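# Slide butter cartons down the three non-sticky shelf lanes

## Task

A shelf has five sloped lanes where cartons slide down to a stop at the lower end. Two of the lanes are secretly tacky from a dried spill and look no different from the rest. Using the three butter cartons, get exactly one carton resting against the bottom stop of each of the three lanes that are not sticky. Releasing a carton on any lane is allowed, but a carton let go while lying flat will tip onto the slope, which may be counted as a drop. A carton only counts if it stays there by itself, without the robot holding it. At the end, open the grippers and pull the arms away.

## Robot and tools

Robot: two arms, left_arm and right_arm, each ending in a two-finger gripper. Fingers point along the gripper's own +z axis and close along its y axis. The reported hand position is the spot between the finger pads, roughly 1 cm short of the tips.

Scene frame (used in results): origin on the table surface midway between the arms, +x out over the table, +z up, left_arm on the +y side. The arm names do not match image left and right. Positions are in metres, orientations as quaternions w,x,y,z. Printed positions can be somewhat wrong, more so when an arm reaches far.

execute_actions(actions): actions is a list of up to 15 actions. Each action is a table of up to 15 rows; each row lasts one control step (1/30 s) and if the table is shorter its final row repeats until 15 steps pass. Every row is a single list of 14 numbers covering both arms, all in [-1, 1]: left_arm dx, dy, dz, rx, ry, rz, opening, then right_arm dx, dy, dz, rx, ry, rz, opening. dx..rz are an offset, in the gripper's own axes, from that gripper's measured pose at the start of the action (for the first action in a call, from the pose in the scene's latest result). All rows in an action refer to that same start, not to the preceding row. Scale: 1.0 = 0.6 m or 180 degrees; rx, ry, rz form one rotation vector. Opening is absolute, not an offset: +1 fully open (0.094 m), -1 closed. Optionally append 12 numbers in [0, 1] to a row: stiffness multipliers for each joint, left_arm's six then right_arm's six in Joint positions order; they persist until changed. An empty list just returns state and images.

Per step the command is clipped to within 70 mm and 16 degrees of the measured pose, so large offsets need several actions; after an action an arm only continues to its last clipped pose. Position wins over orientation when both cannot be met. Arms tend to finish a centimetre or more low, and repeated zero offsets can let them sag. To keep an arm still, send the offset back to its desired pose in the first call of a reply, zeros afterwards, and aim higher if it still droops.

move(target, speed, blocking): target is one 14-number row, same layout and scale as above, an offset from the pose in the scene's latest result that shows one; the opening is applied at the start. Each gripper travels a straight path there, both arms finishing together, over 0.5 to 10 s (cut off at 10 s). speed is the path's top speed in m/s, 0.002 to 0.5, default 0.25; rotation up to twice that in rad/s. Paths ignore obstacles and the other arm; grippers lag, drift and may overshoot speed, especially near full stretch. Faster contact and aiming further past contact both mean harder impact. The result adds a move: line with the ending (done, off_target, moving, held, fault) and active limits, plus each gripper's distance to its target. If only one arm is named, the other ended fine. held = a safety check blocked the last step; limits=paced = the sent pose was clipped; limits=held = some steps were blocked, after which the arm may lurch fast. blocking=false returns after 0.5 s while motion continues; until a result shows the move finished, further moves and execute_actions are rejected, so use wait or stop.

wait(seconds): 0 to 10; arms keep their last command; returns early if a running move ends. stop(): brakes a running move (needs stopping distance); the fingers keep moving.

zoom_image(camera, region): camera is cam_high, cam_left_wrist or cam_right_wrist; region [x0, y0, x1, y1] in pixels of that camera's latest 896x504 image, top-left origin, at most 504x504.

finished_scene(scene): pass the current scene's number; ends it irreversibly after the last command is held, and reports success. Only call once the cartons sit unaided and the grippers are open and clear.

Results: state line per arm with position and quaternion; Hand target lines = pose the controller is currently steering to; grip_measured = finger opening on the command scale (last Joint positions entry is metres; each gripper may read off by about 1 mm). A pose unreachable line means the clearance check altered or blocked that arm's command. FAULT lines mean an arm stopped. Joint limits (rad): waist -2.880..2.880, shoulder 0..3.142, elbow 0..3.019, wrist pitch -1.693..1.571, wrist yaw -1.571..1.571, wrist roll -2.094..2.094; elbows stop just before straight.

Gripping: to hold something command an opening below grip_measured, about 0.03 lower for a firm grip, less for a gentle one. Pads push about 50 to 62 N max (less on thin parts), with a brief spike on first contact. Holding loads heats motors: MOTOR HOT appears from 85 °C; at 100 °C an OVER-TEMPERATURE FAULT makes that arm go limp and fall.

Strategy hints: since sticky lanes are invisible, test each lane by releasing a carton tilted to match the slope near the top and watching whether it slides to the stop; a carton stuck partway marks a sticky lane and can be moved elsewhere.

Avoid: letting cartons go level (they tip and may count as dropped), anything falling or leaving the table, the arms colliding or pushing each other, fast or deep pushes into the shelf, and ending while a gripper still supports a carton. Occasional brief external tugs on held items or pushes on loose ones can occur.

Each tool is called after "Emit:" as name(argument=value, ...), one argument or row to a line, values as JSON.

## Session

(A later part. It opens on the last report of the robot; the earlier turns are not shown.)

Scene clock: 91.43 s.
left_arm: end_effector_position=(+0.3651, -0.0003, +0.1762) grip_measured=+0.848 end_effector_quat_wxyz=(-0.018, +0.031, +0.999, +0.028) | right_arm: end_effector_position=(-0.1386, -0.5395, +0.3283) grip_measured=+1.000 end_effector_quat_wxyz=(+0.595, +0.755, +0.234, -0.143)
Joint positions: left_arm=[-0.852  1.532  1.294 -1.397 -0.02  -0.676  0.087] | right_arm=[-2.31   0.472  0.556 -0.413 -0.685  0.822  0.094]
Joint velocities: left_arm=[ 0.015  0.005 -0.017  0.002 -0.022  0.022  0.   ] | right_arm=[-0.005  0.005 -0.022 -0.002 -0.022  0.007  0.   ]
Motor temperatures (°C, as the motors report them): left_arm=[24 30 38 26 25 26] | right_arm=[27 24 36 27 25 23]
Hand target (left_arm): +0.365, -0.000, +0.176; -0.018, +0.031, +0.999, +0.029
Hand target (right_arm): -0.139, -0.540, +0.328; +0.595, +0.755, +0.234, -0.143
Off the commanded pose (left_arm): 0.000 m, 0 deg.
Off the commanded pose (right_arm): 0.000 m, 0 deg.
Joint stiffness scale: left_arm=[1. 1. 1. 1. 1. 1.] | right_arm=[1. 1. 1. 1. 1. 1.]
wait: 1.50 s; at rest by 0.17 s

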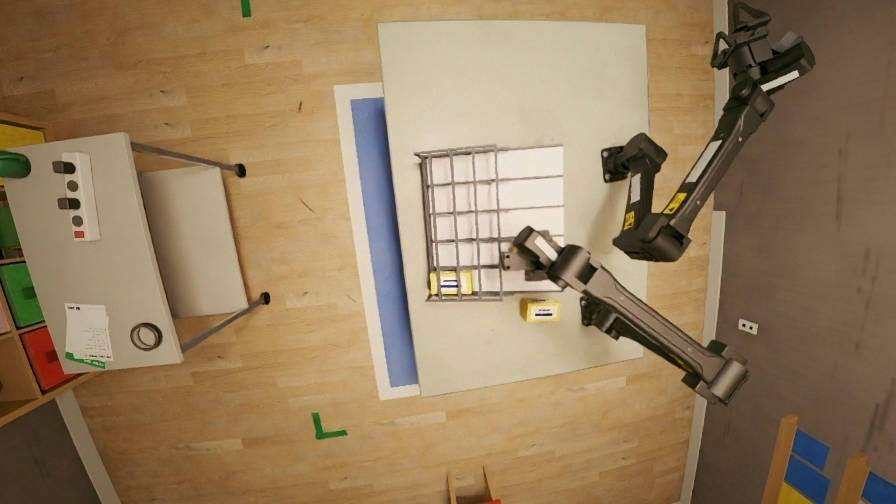

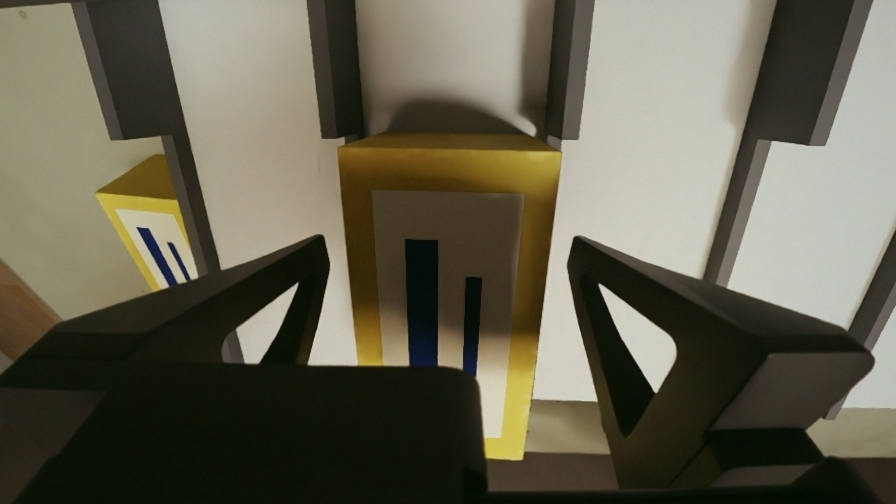

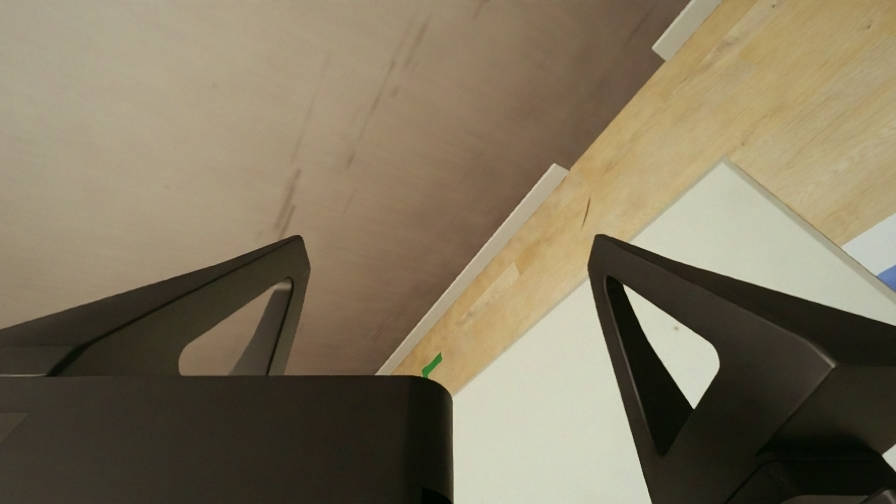

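Sticky (probably). Move to lane 3.

Emit:
move(
  target=[0,0,0,0,0,0,0.28,0,0,0,0,0,0,1],
)

Emit:
move(
  target=[0.03,-0.015,-0.22,0.02,-0.07,0,0.28,0,0,0,0,0,0,1],
  speed=0.1,
)

Emit:
move(
  target=[-0.02,-0.165,-0.08,0.025,-0.015,0,0.28,0,0,0,0,0,0,1],
  speed=0.1,
)

Emit:
move(
  target=[-0.04,-0.012,0.06,0.013,0.05,-0.01,0.28,0,0,0,0,0,0,1],
  speed=0.05,
)

Scene clock: 95.93 s.
left_arm: end_effector_position=(+0.3652, -0.0002, +0.1762) grip_measured=+0.321 end_effector_quat_wxyz=(-0.018, +0.031, +0.999, +0.029) | right_arm: end_effector_position=(-0.1386, -0.5395, +0.3283) grip_measured=+1.000 end_effector_quat_wxyz=(+0.595, +0.755, +0.234, -0.143)
Joint positions: left_arm=[-0.852  1.532  1.294 -1.397 -0.02  -0.676  0.062] | right_arm=[-2.31   0.472  0.556 -0.413 -0.685  0.822  0.094]
Joint velocities: left_arm=[ 0.005 -0.005 -0.002 -0.007 -0.022  0.007 -0.   ] | right_arm=[-0.005 -0.005 -0.007 -0.002 -0.007 -0.022  0.   ]
Motor temperatures (°C, as the motors report them): left_arm=[24 30 38 26 25 26] | right_arm=[27 24 36 27 25 23]
Hand target (left_arm): +0.365, -0.000, +0.176; -0.018, +0.031, +0.999, +0.028
Hand target (right_arm): -0.139, -0.540, +0.328; +0.595, +0.755, +0.234, -0.143
Off the commanded pose (left_arm): 0.000 m, 0 deg.
Off the commanded pose (right_arm): 0.000 m, 0 deg.
Joint stiffness scale: left_arm=[1. 1. 1. 1. 1. 1.] | right_arm=[1. 1. 1. 1. 1. 1.]
move: done

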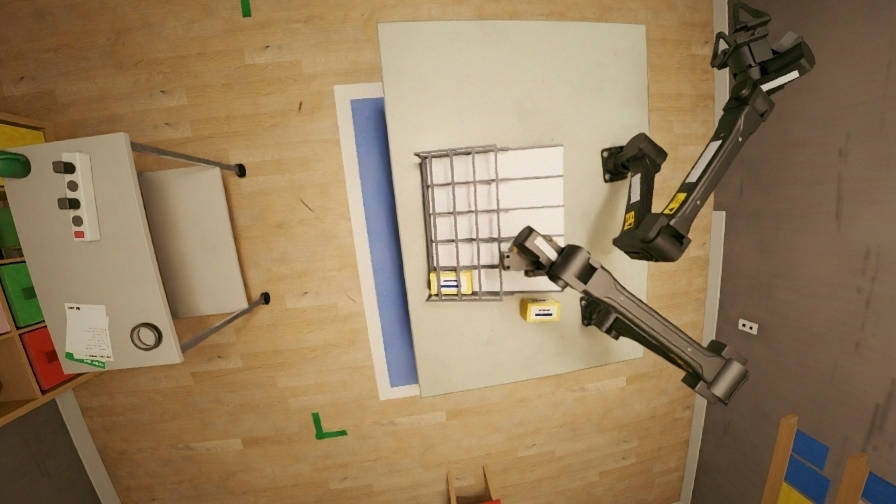

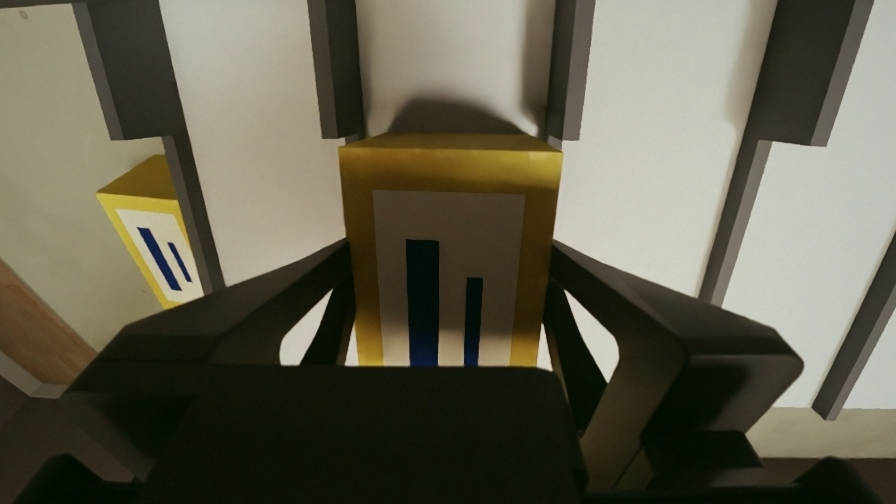

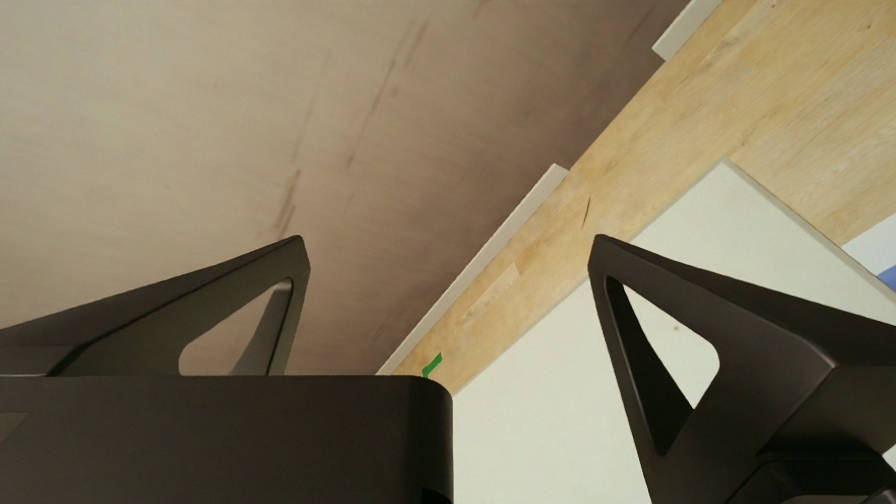

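Scene clock: 97.67 s.
left_arm: end_effector_position=(+0.3474, -0.0058, +0.2716) grip_measured=+0.321 end_effector_quat_wxyz=(+0.065, +0.039, +0.997, +0.018) | right_arm: end_effector_position=(-0.1386, -0.5395, +0.3283) grip_measured=+1.000 end_effector_quat_wxyz=(+0.595, +0.755, +0.234, -0.143)
Joint positions: left_arm=[-0.929  1.395  1.396 -1.505 -0.116 -0.733  0.062] | right_arm=[-2.31   0.472  0.556 -0.413 -0.685  0.822  0.094]
Joint velocities: left_arm=[-0.005 -0.015 -0.017  0.002  0.022 -0.081 -0.   ] | right_arm=[-0.005  0.005  0.017  0.007 -0.051  0.037  0.   ]
Motor temperatures (°C, as the motors report them): left_arm=[24 30 38 26 25 26] | right_arm=[27 24 36 27 25 23]
Hand target (left_arm): +0.351, -0.015, +0.309; +0.091, +0.033, +0.995, -0.007
Hand target (right_arm): -0.139, -0.540, +0.328; +0.595, +0.755, +0.234, -0.143
Off the commanded pose (left_arm): 0.038 m, 4 deg.
Off the commanded pose (right_arm): 0.000 m, 0 deg.
Joint stiffness scale: left_arm=[1. 1. 1. 1. 1. 1.] | right_arm=[1. 1. 1. 1. 1. 1.]
move: off_target (left_arm)

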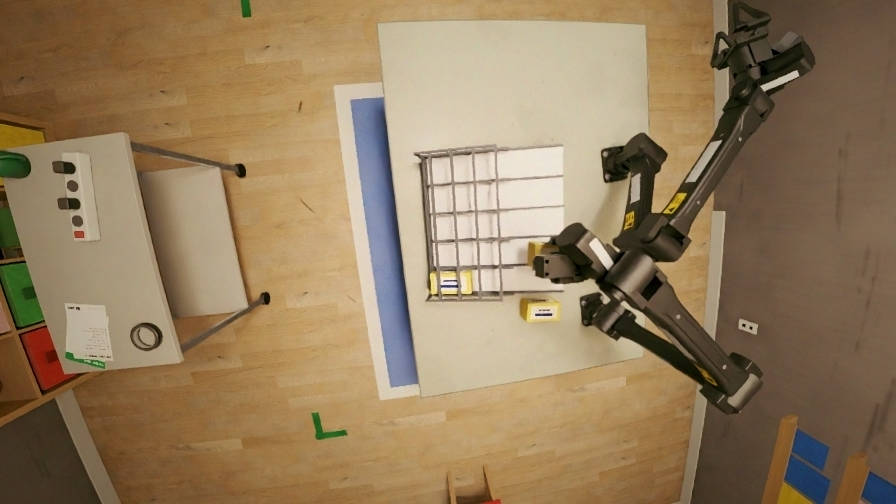

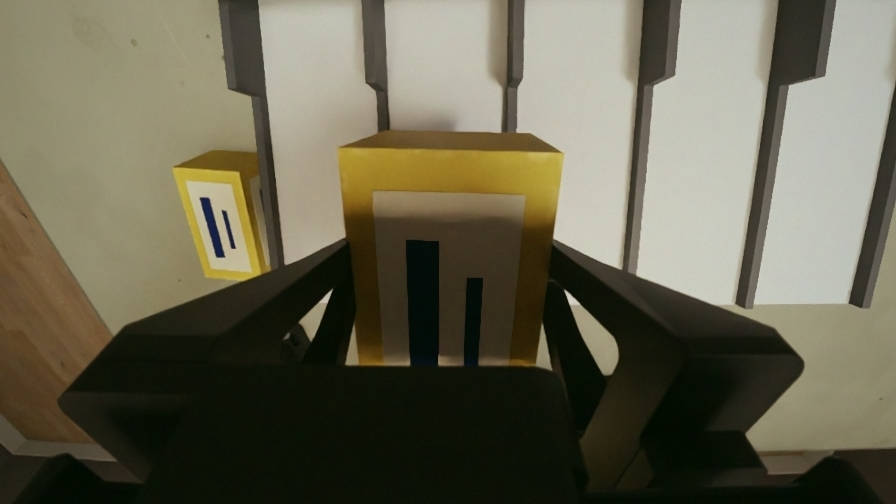

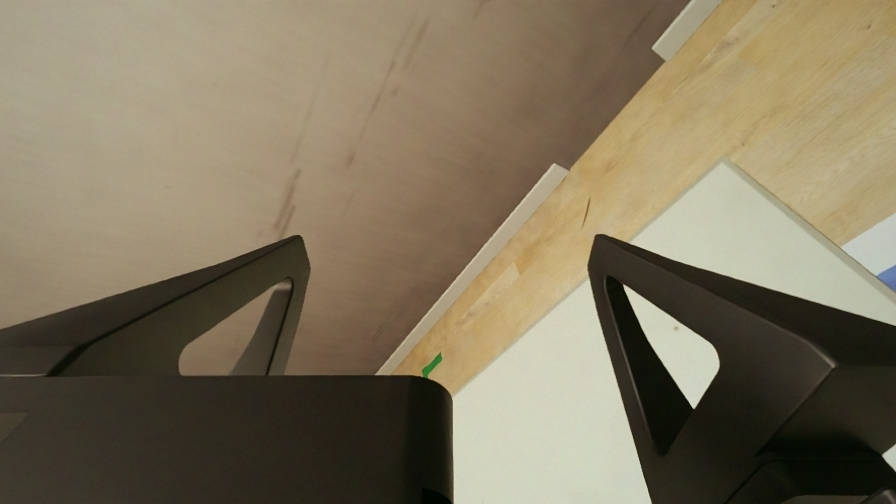

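Scene clock: 99.13 s.
left_arm: end_effector_position=(+0.3405, -0.0944, +0.2823) grip_measured=+0.321 end_effector_quat_wxyz=(+0.068, +0.050, +0.996, +0.003) | right_arm: end_effector_position=(-0.1386, -0.5395, +0.3283) grip_measured=+1.000 end_effector_quat_wxyz=(+0.595, +0.755, +0.234, -0.143)
Joint positions: left_arm=[-1.063  1.549  1.59  -1.533 -0.11  -0.845  0.062] | right_arm=[-2.31   0.472  0.556 -0.413 -0.685  0.822  0.094]
Joint velocities: left_arm=[-0.005  0.005 -0.002 -0.002  0.037 -0.081 -0.002] | right_arm=[ 0.015 -0.024 -0.007 -0.012 -0.051 -0.022  0.   ]
Motor temperatures (°C, as the motors report them): left_arm=[24 30 39 26 25 26] | right_arm=[27 24 36 27 25 23]
Hand target (left_arm): +0.344, -0.106, +0.316; +0.086, +0.042, +0.995, -0.023
Hand target (right_arm): -0.139, -0.540, +0.328; +0.595, +0.755, +0.234, -0.143
Off the commanded pose (left_arm): 0.037 m, 4 deg.
Off the commanded pose (right_arm): 0.000 m, 0 deg.
Joint stiffness scale: left_arm=[1. 1. 1. 1. 1. 1.] | right_arm=[1. 1. 1. 1. 1. 1.]
move: off_target (left_arm)

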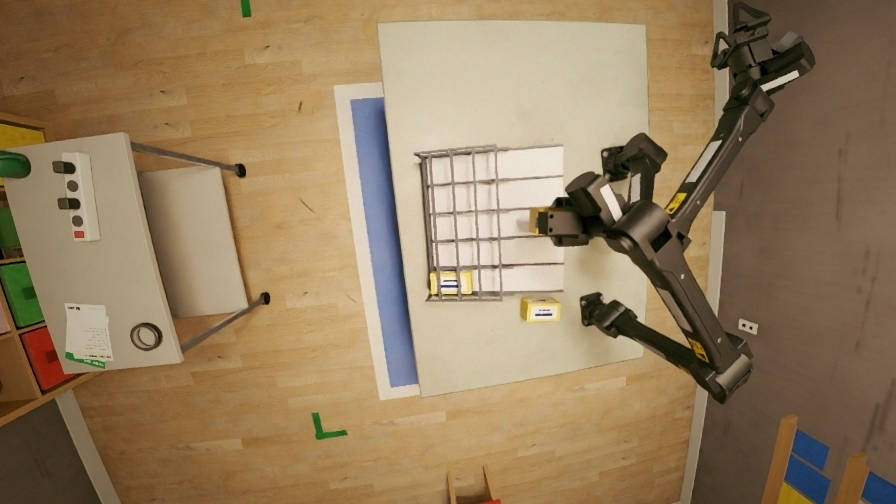

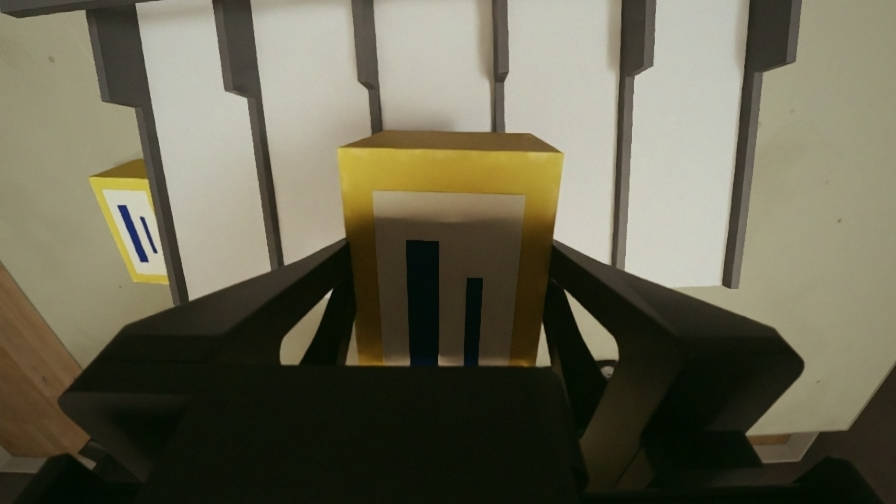

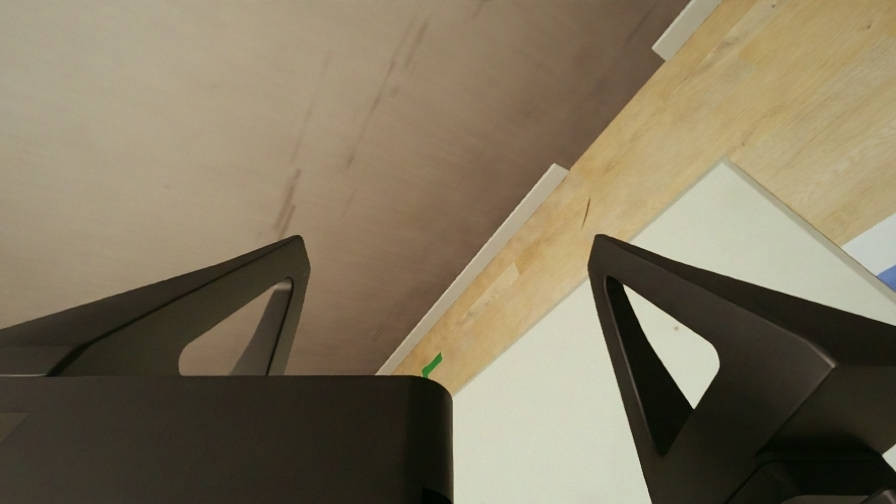

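Scene clock: 101.13 s.
left_arm: end_effector_position=(+0.3584, -0.0980, +0.2276) grip_measured=+0.321 end_effector_quat_wxyz=(-0.023, +0.031, +0.999, +0.003) | right_arm: end_effector_position=(-0.1386, -0.5395, +0.3283) grip_measured=+1.000 end_effector_quat_wxyz=(+0.595, +0.755, +0.234, -0.143)
Joint positions: left_arm=[-0.99   1.664  1.59  -1.533  0.03  -0.814  0.062] | right_arm=[-2.31   0.472  0.556 -0.413 -0.685  0.822  0.094]
Joint velocities: left_arm=[ 0.005 -0.005  0.012 -0.012  0.051  0.081 -0.001] | right_arm=[-0.005 -0.015 -0.022 -0.007 -0.037 -0.007  0.   ]
Motor temperatures (°C, as the motors report them): left_arm=[24 30 39 26 25 26] | right_arm=[27 24 36 27 25 23]
Hand target (left_arm): +0.368, -0.103, +0.249; -0.011, +0.035, +0.999, -0.014
Hand target (right_arm): -0.139, -0.540, +0.328; +0.595, +0.755, +0.234, -0.143
Off the commanded pose (left_arm): 0.025 m, 2 deg.
Off the commanded pose (right_arm): 0.000 m, 0 deg.
Joint stiffness scale: left_arm=[1. 1. 1. 1. 1. 1.] | right_arm=[1. 1. 1. 1. 1. 1.]
move: off_target (left_arm)

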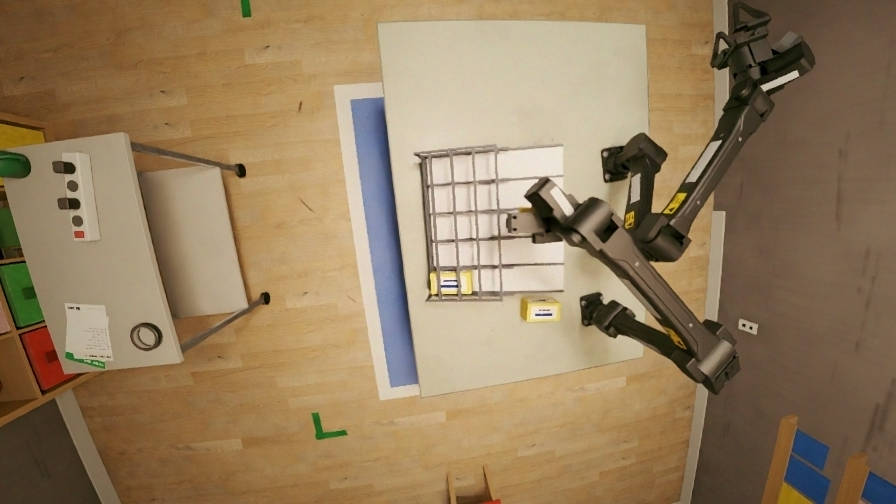

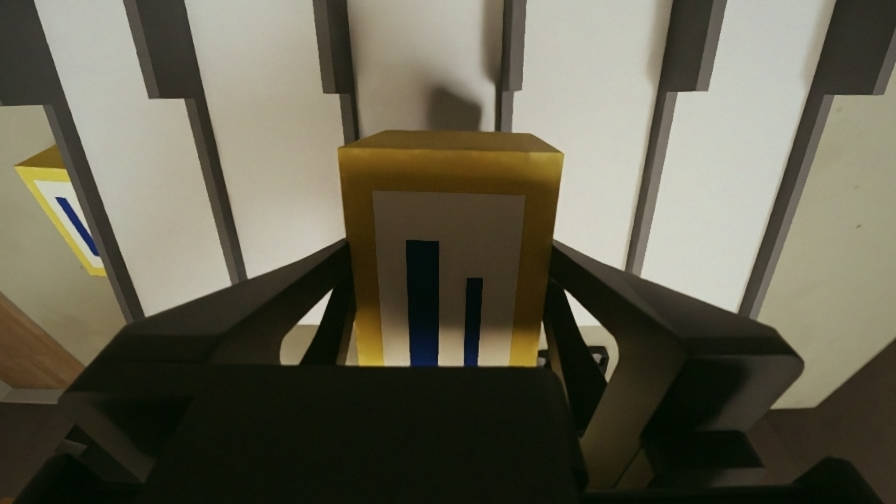

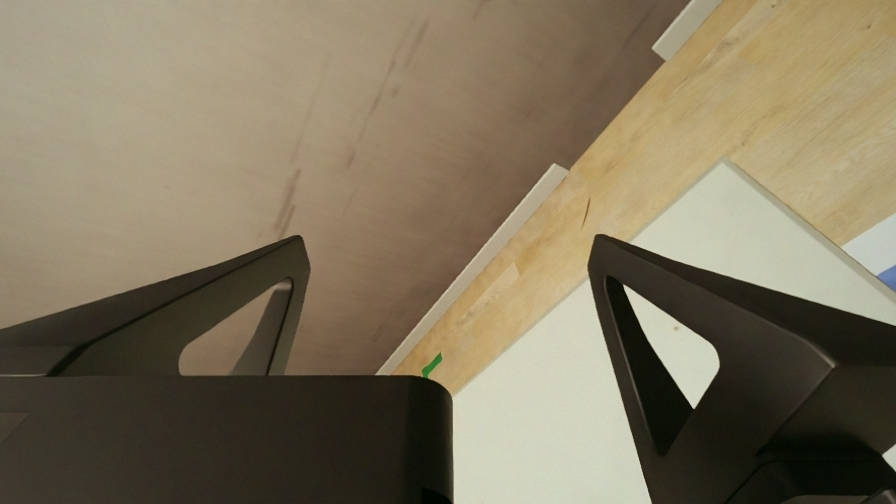

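Emit:
move(
  target=[-0.02,0.013,0.055,-0.01,-0.004,0,0.28,0,0,0,0,0,0,1],
  speed=0.03,
)

Scene clock: 104.70 s.
left_arm: end_effector_position=(+0.3627, -0.0917, +0.1932) grip_measured=+0.321 end_effector_quat_wxyz=(-0.021, +0.029, +0.999, +0.025) | right_arm: end_effector_position=(-0.1386, -0.5395, +0.3283) grip_measured=+1.000 end_effector_quat_wxyz=(+0.595, +0.755, +0.234, -0.143)
Joint positions: left_arm=[-0.986  1.688  1.529 -1.477 -0.002 -0.813  0.062] | right_arm=[-2.31   0.472  0.556 -0.413 -0.685  0.822  0.094]
Joint velocities: left_arm=[ 0.015 -0.005 -0.012  0.002  0.007 -0.066 -0.   ] | right_arm=[-0.005 -0.005 -0.002 -0.002  0.007 -0.037  0.   ]
Motor temperatures (°C, as the motors report them): left_arm=[24 30 39 26 25 26] | right_arm=[27 24 36 27 25 23]
Hand target (left_arm): +0.369, -0.090, +0.194; -0.016, +0.031, +0.999, +0.019
Hand target (right_arm): -0.139, -0.540, +0.328; +0.595, +0.755, +0.234, -0.143
Off the commanded pose (left_arm): 0.007 m, 1 deg.
Off the commanded pose (right_arm): 0.000 m, 0 deg.
Joint stiffness scale: left_arm=[1. 1. 1. 1. 1. 1.] | right_arm=[1. 1. 1. 1. 1. 1.]
move: done

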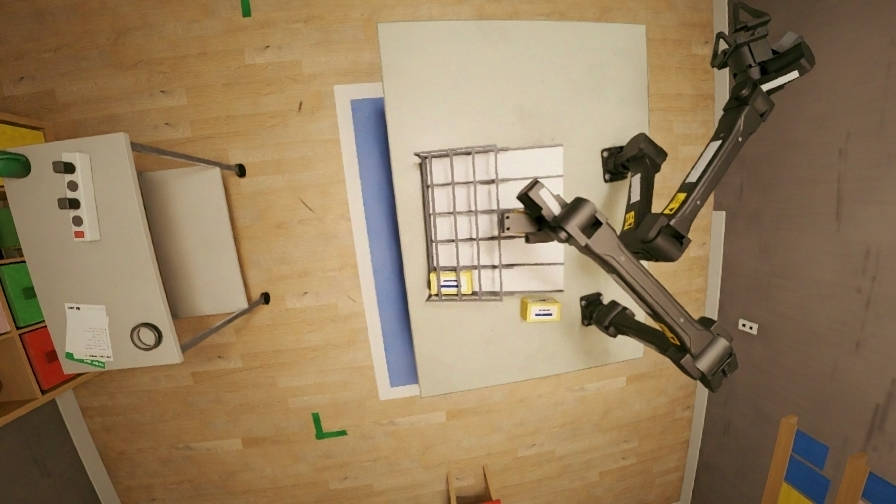

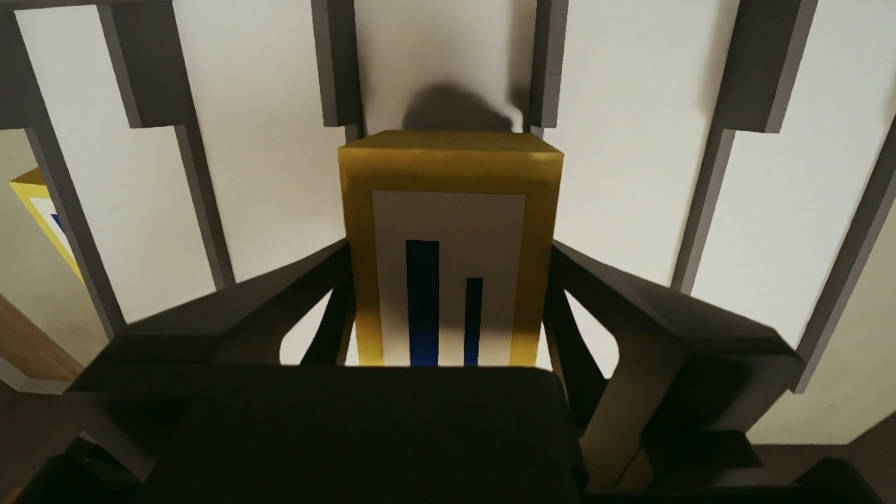

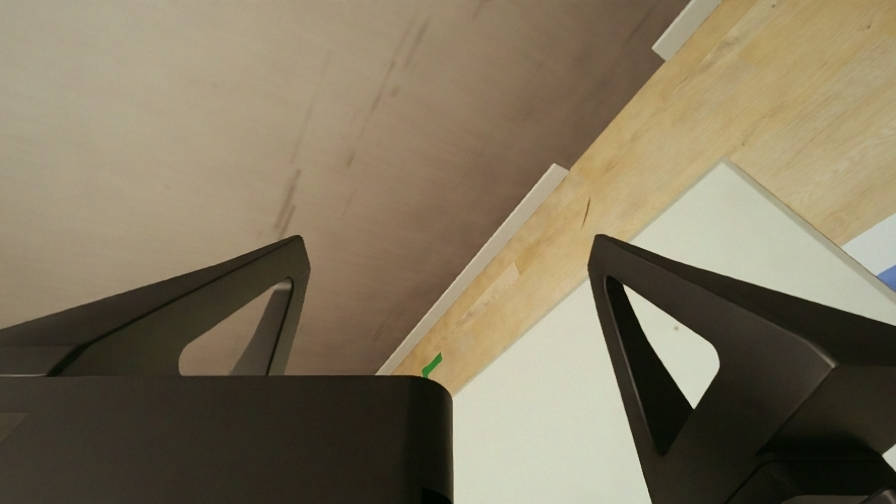

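Emit:
move(
  target=[0,0,0.032,0,0,0,0.28,0,0,0,0,0,0,1],
  speed=0.015,
)

Scene clock: 107.87 s.
left_arm: end_effector_position=(+0.3608, -0.0894, +0.1768) grip_measured=+0.321 end_effector_quat_wxyz=(-0.023, +0.029, +0.999, +0.027) | right_arm: end_effector_position=(-0.1386, -0.5395, +0.3283) grip_measured=+1.000 end_effector_quat_wxyz=(+0.595, +0.755, +0.234, -0.143)
Joint positions: left_arm=[-0.986  1.691  1.491 -1.441 -0.002 -0.813  0.062] | right_arm=[-2.31   0.472  0.556 -0.413 -0.685  0.822  0.094]
Joint velocities: left_arm=[-0.015 -0.015  0.012 -0.012 -0.081 -0.081 -0.002] | right_arm=[-0.005 -0.005 -0.012 -0.007  0.037  0.051  0.   ]
Motor temperatures (°C, as the motors report them): left_arm=[24 30 39 26 25 26] | right_arm=[27 24 36 27 25 23]
Hand target (left_arm): +0.362, -0.091, +0.174; -0.021, +0.029, +0.999, +0.025
Hand target (right_arm): -0.139, -0.540, +0.328; +0.595, +0.755, +0.234, -0.143
Off the commanded pose (left_arm): 0.003 m, 0 deg.
Off the commanded pose (right_arm): 0.000 m, 0 deg.
Joint stiffness scale: left_arm=[1. 1. 1. 1. 1. 1.] | right_arm=[1. 1. 1. 1. 1. 1.]
move: done

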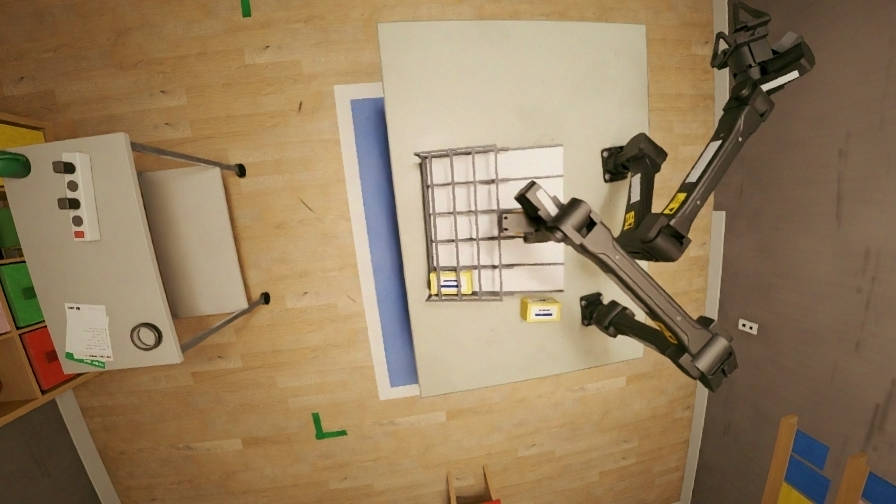

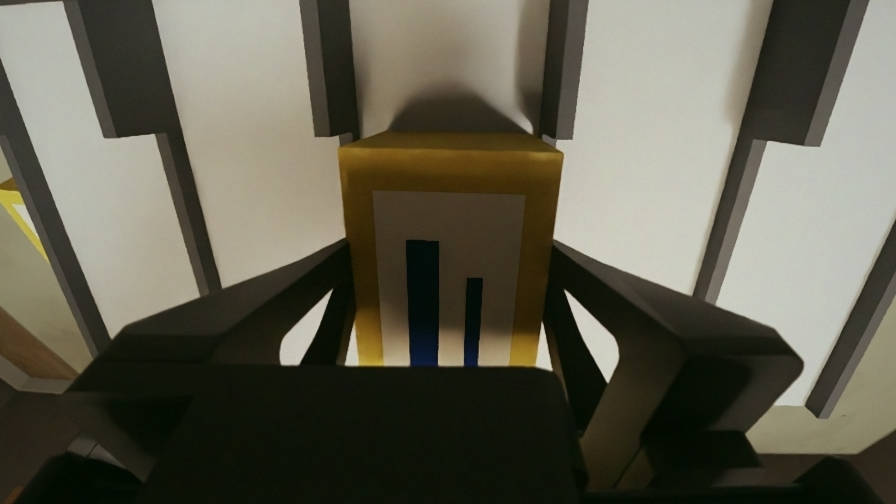

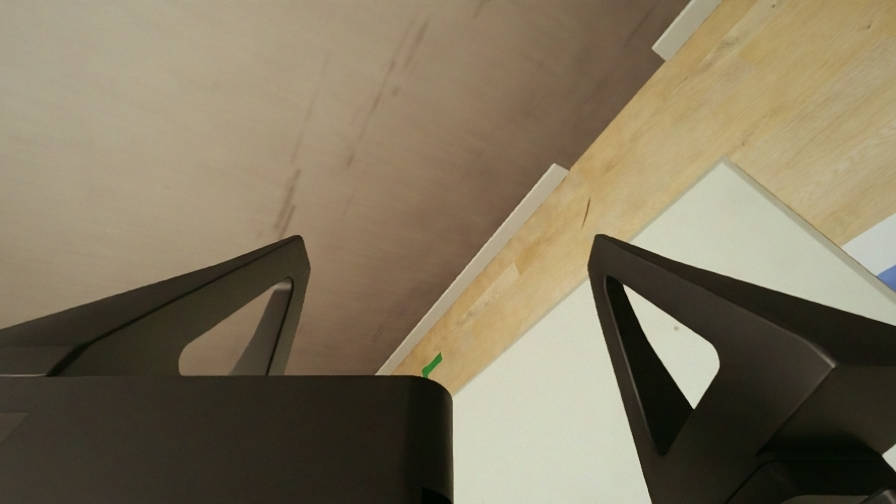

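Emit:
move(
  target=[0,0,0.008,0,0,0,0.28,0,0,0,0,0,0,1],
  speed=0.01,
)

Emit:
move(
  target=[0,0,0,0,0,0,0.85,0,0,0,0,0,0,1],
)

Emit:
wait(
  seconds=1.5,
)

Scene clock: 110.80 s.
left_arm: end_effector_position=(+0.3606, -0.0892, +0.1766) grip_measured=+0.321 end_effector_quat_wxyz=(-0.023, +0.029, +0.999, +0.027) | right_arm: end_effector_position=(-0.1386, -0.5395, +0.3283) grip_measured=+1.000 end_effector_quat_wxyz=(+0.595, +0.755, +0.234, -0.143)
Joint positions: left_arm=[-0.986  1.691  1.49  -1.441 -0.002 -0.813  0.062] | right_arm=[-2.31   0.472  0.556 -0.413 -0.685  0.822  0.094]
Joint velocities: left_arm=[-0.015  0.005  0.002  0.002 -0.037  0.007  0.   ] | right_arm=[-0.005  0.005 -0.002  0.012 -0.007  0.007  0.   ]
Motor temperatures (°C, as the motors report them): left_arm=[24 30 38 26 25 26] | right_arm=[27 24 36 27 25 23]
Hand target (left_arm): +0.361, -0.089, +0.172; -0.023, +0.029, +0.999, +0.027
Hand target (right_arm): -0.139, -0.540, +0.328; +0.595, +0.755, +0.234, -0.143
Off the commanded pose (left_arm): 0.005 m, 0 deg.
Off the commanded pose (right_arm): 0.000 m, 0 deg.
Joint stiffness scale: left_arm=[1. 1. 1. 1. 1. 1.] | right_arm=[1. 1. 1. 1. 1. 1.]
move: done

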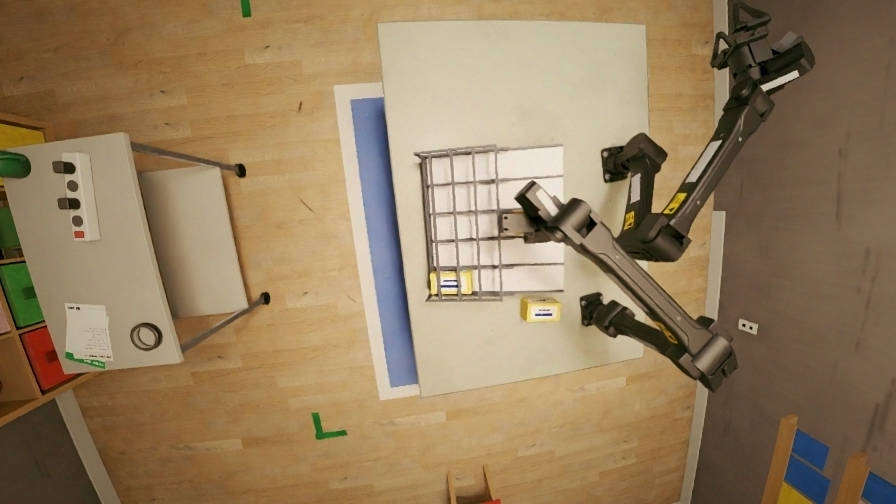

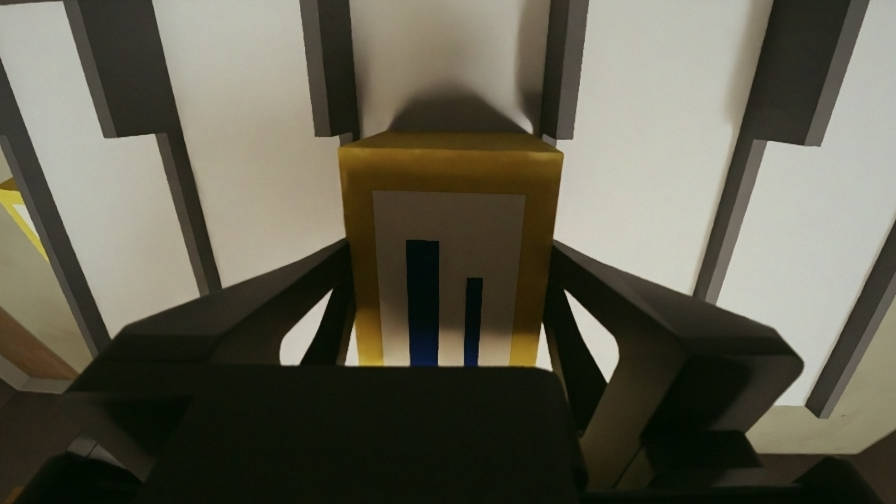

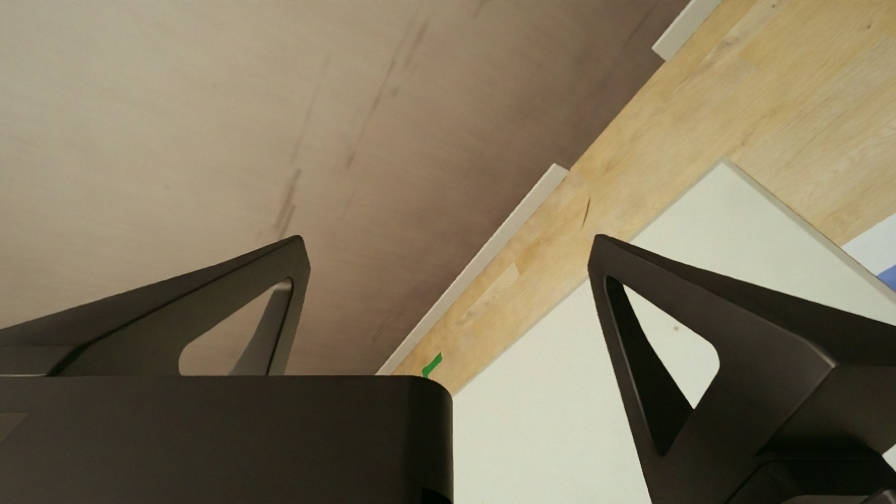

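Scene clock: 111.30 s.
left_arm: end_effector_position=(+0.3606, -0.0892, +0.1767) grip_measured=+0.848 end_effector_quat_wxyz=(-0.023, +0.029, +0.999, +0.027) | right_arm: end_effector_position=(-0.1386, -0.5395, +0.3283) grip_measured=+1.000 end_effector_quat_wxyz=(+0.595, +0.755, +0.234, -0.143)
Joint positions: left_arm=[-0.986  1.691  1.49  -1.441 -0.002 -0.813  0.087] | right_arm=[-2.31   0.472  0.556 -0.413 -0.685  0.822  0.094]
Joint velocities: left_arm=[-0.015 -0.015  0.002 -0.017 -0.022 -0.051 -0.   ] | right_arm=[-0.005 -0.005 -0.002 -0.007  0.037 -0.037  0.   ]
Motor temperatures (°C, as the motors report them): left_arm=[24 30 38 26 25 26] | right_arm=[27 24 36 27 25 23]
Hand target (left_arm): +0.361, -0.089, +0.177; -0.023, +0.029, +0.999, +0.027
Hand target (right_arm): -0.139, -0.540, +0.328; +0.595, +0.755, +0.234, -0.143
Off the commanded pose (left_arm): 0.000 m, 0 deg.
Off the commanded pose (right_arm): 0.000 m, 0 deg.
Joint stiffness scale: left_arm=[1. 1. 1. 1. 1. 1.] | right_arm=[1. 1. 1. 1. 1. 1.]
move: done

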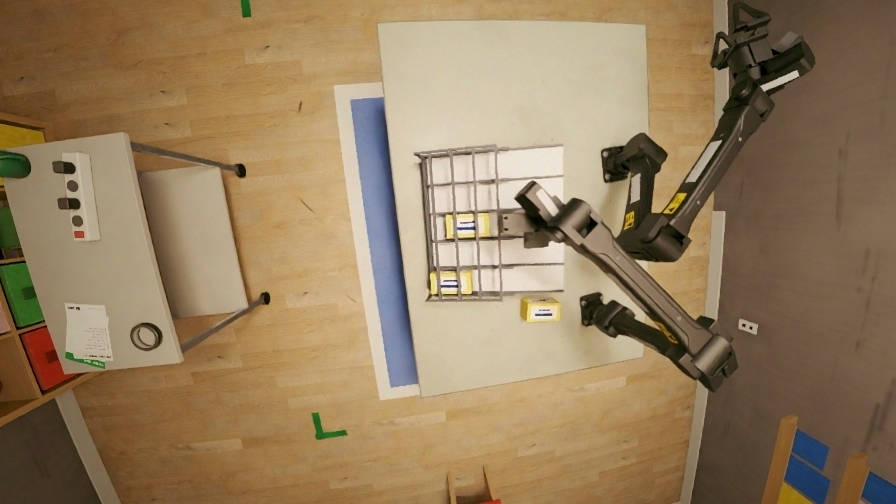

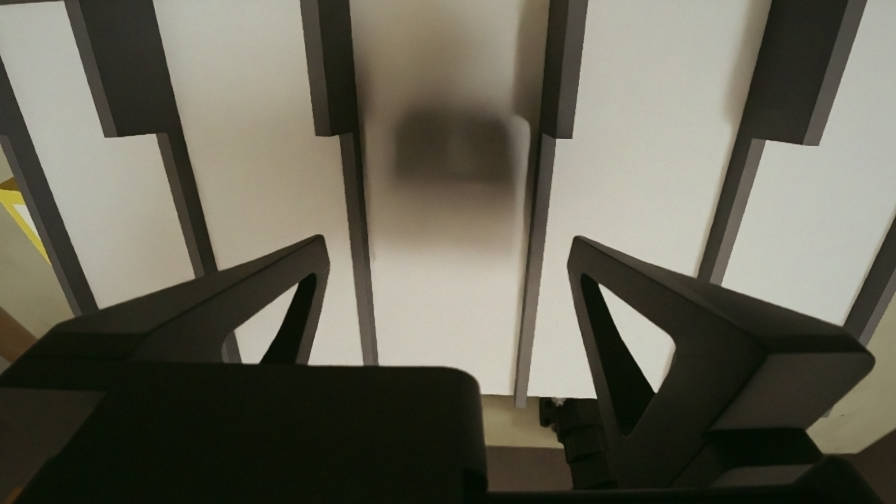

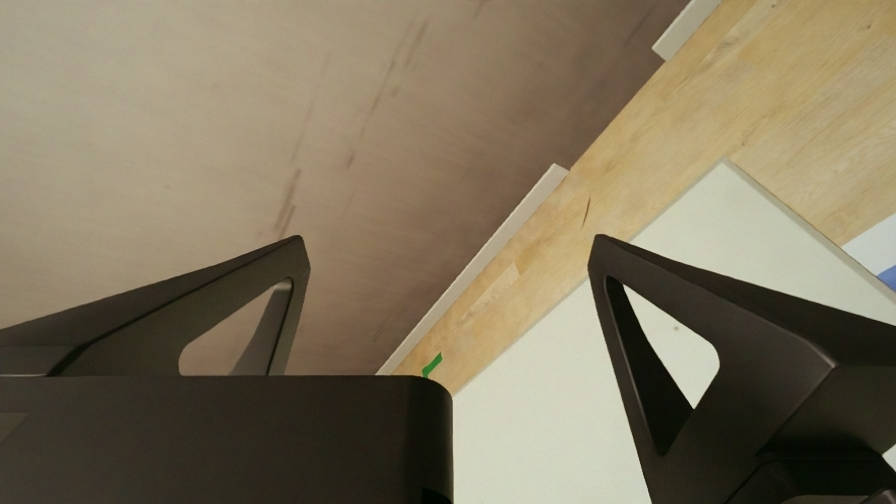

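Scene clock: 112.80 s.
left_arm: end_effector_position=(+0.3606, -0.0892, +0.1767) grip_measured=+0.848 end_effector_quat_wxyz=(-0.023, +0.029, +0.999, +0.027) | right_arm: end_effector_position=(-0.1386, -0.5395, +0.3283) grip_measured=+1.000 end_effector_quat_wxyz=(+0.595, +0.755, +0.234, -0.143)
Joint positions: left_arm=[-0.986  1.691  1.49  -1.441 -0.002 -0.813  0.087] | right_arm=[-2.31   0.472  0.556 -0.413 -0.685  0.822  0.094]
Joint velocities: left_arm=[-0.015  0.005 -0.022 -0.022  0.022 -0.037  0.   ] | right_arm=[-0.005 -0.005 -0.002  0.007 -0.051  0.066  0.   ]
Motor temperatures (°C, as the motors report them): left_arm=[24 30 38 26 25 26] | right_arm=[27 24 36 27 25 23]
Hand target (left_arm): +0.361, -0.089, +0.177; -0.023, +0.029, +0.999, +0.027
Hand target (right_arm): -0.139, -0.540, +0.328; +0.595, +0.755, +0.234, -0.143
Off the commanded pose (left_arm): 0.000 m, 0 deg.
Off the commanded pose (right_arm): 0.000 m, 0 deg.
Joint stiffness scale: left_arm=[1. 1. 1. 1. 1. 1.] | right_arm=[1. 1. 1. 1. 1. 1.]
wait: 1.50 s; at rest by 0.17 s

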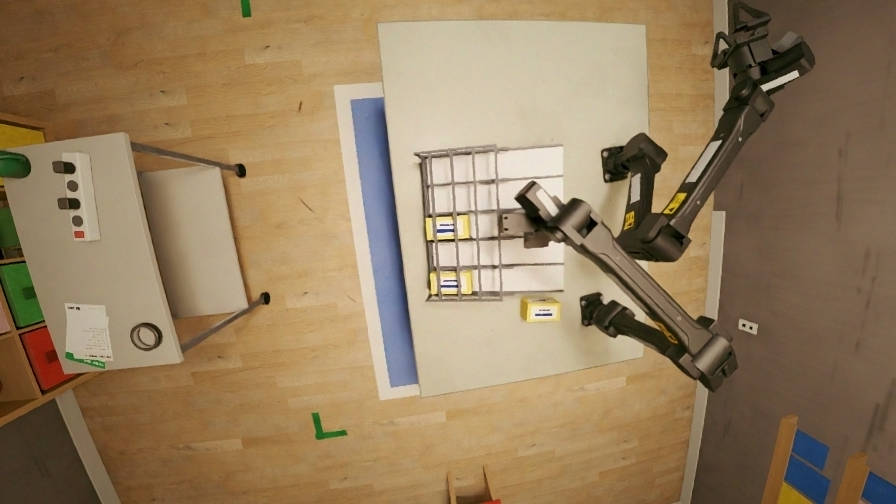

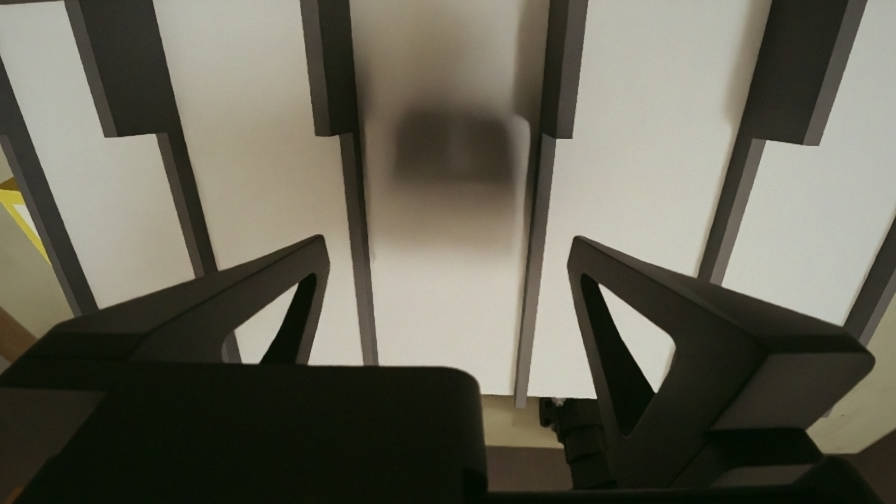

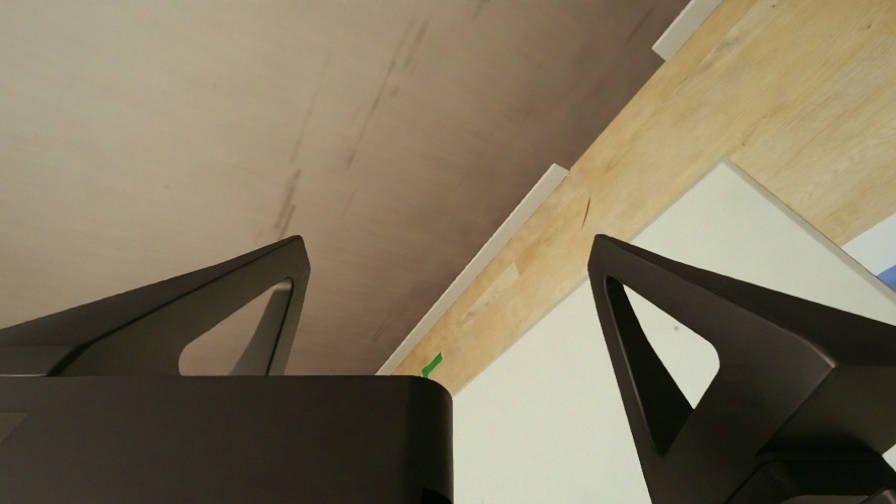

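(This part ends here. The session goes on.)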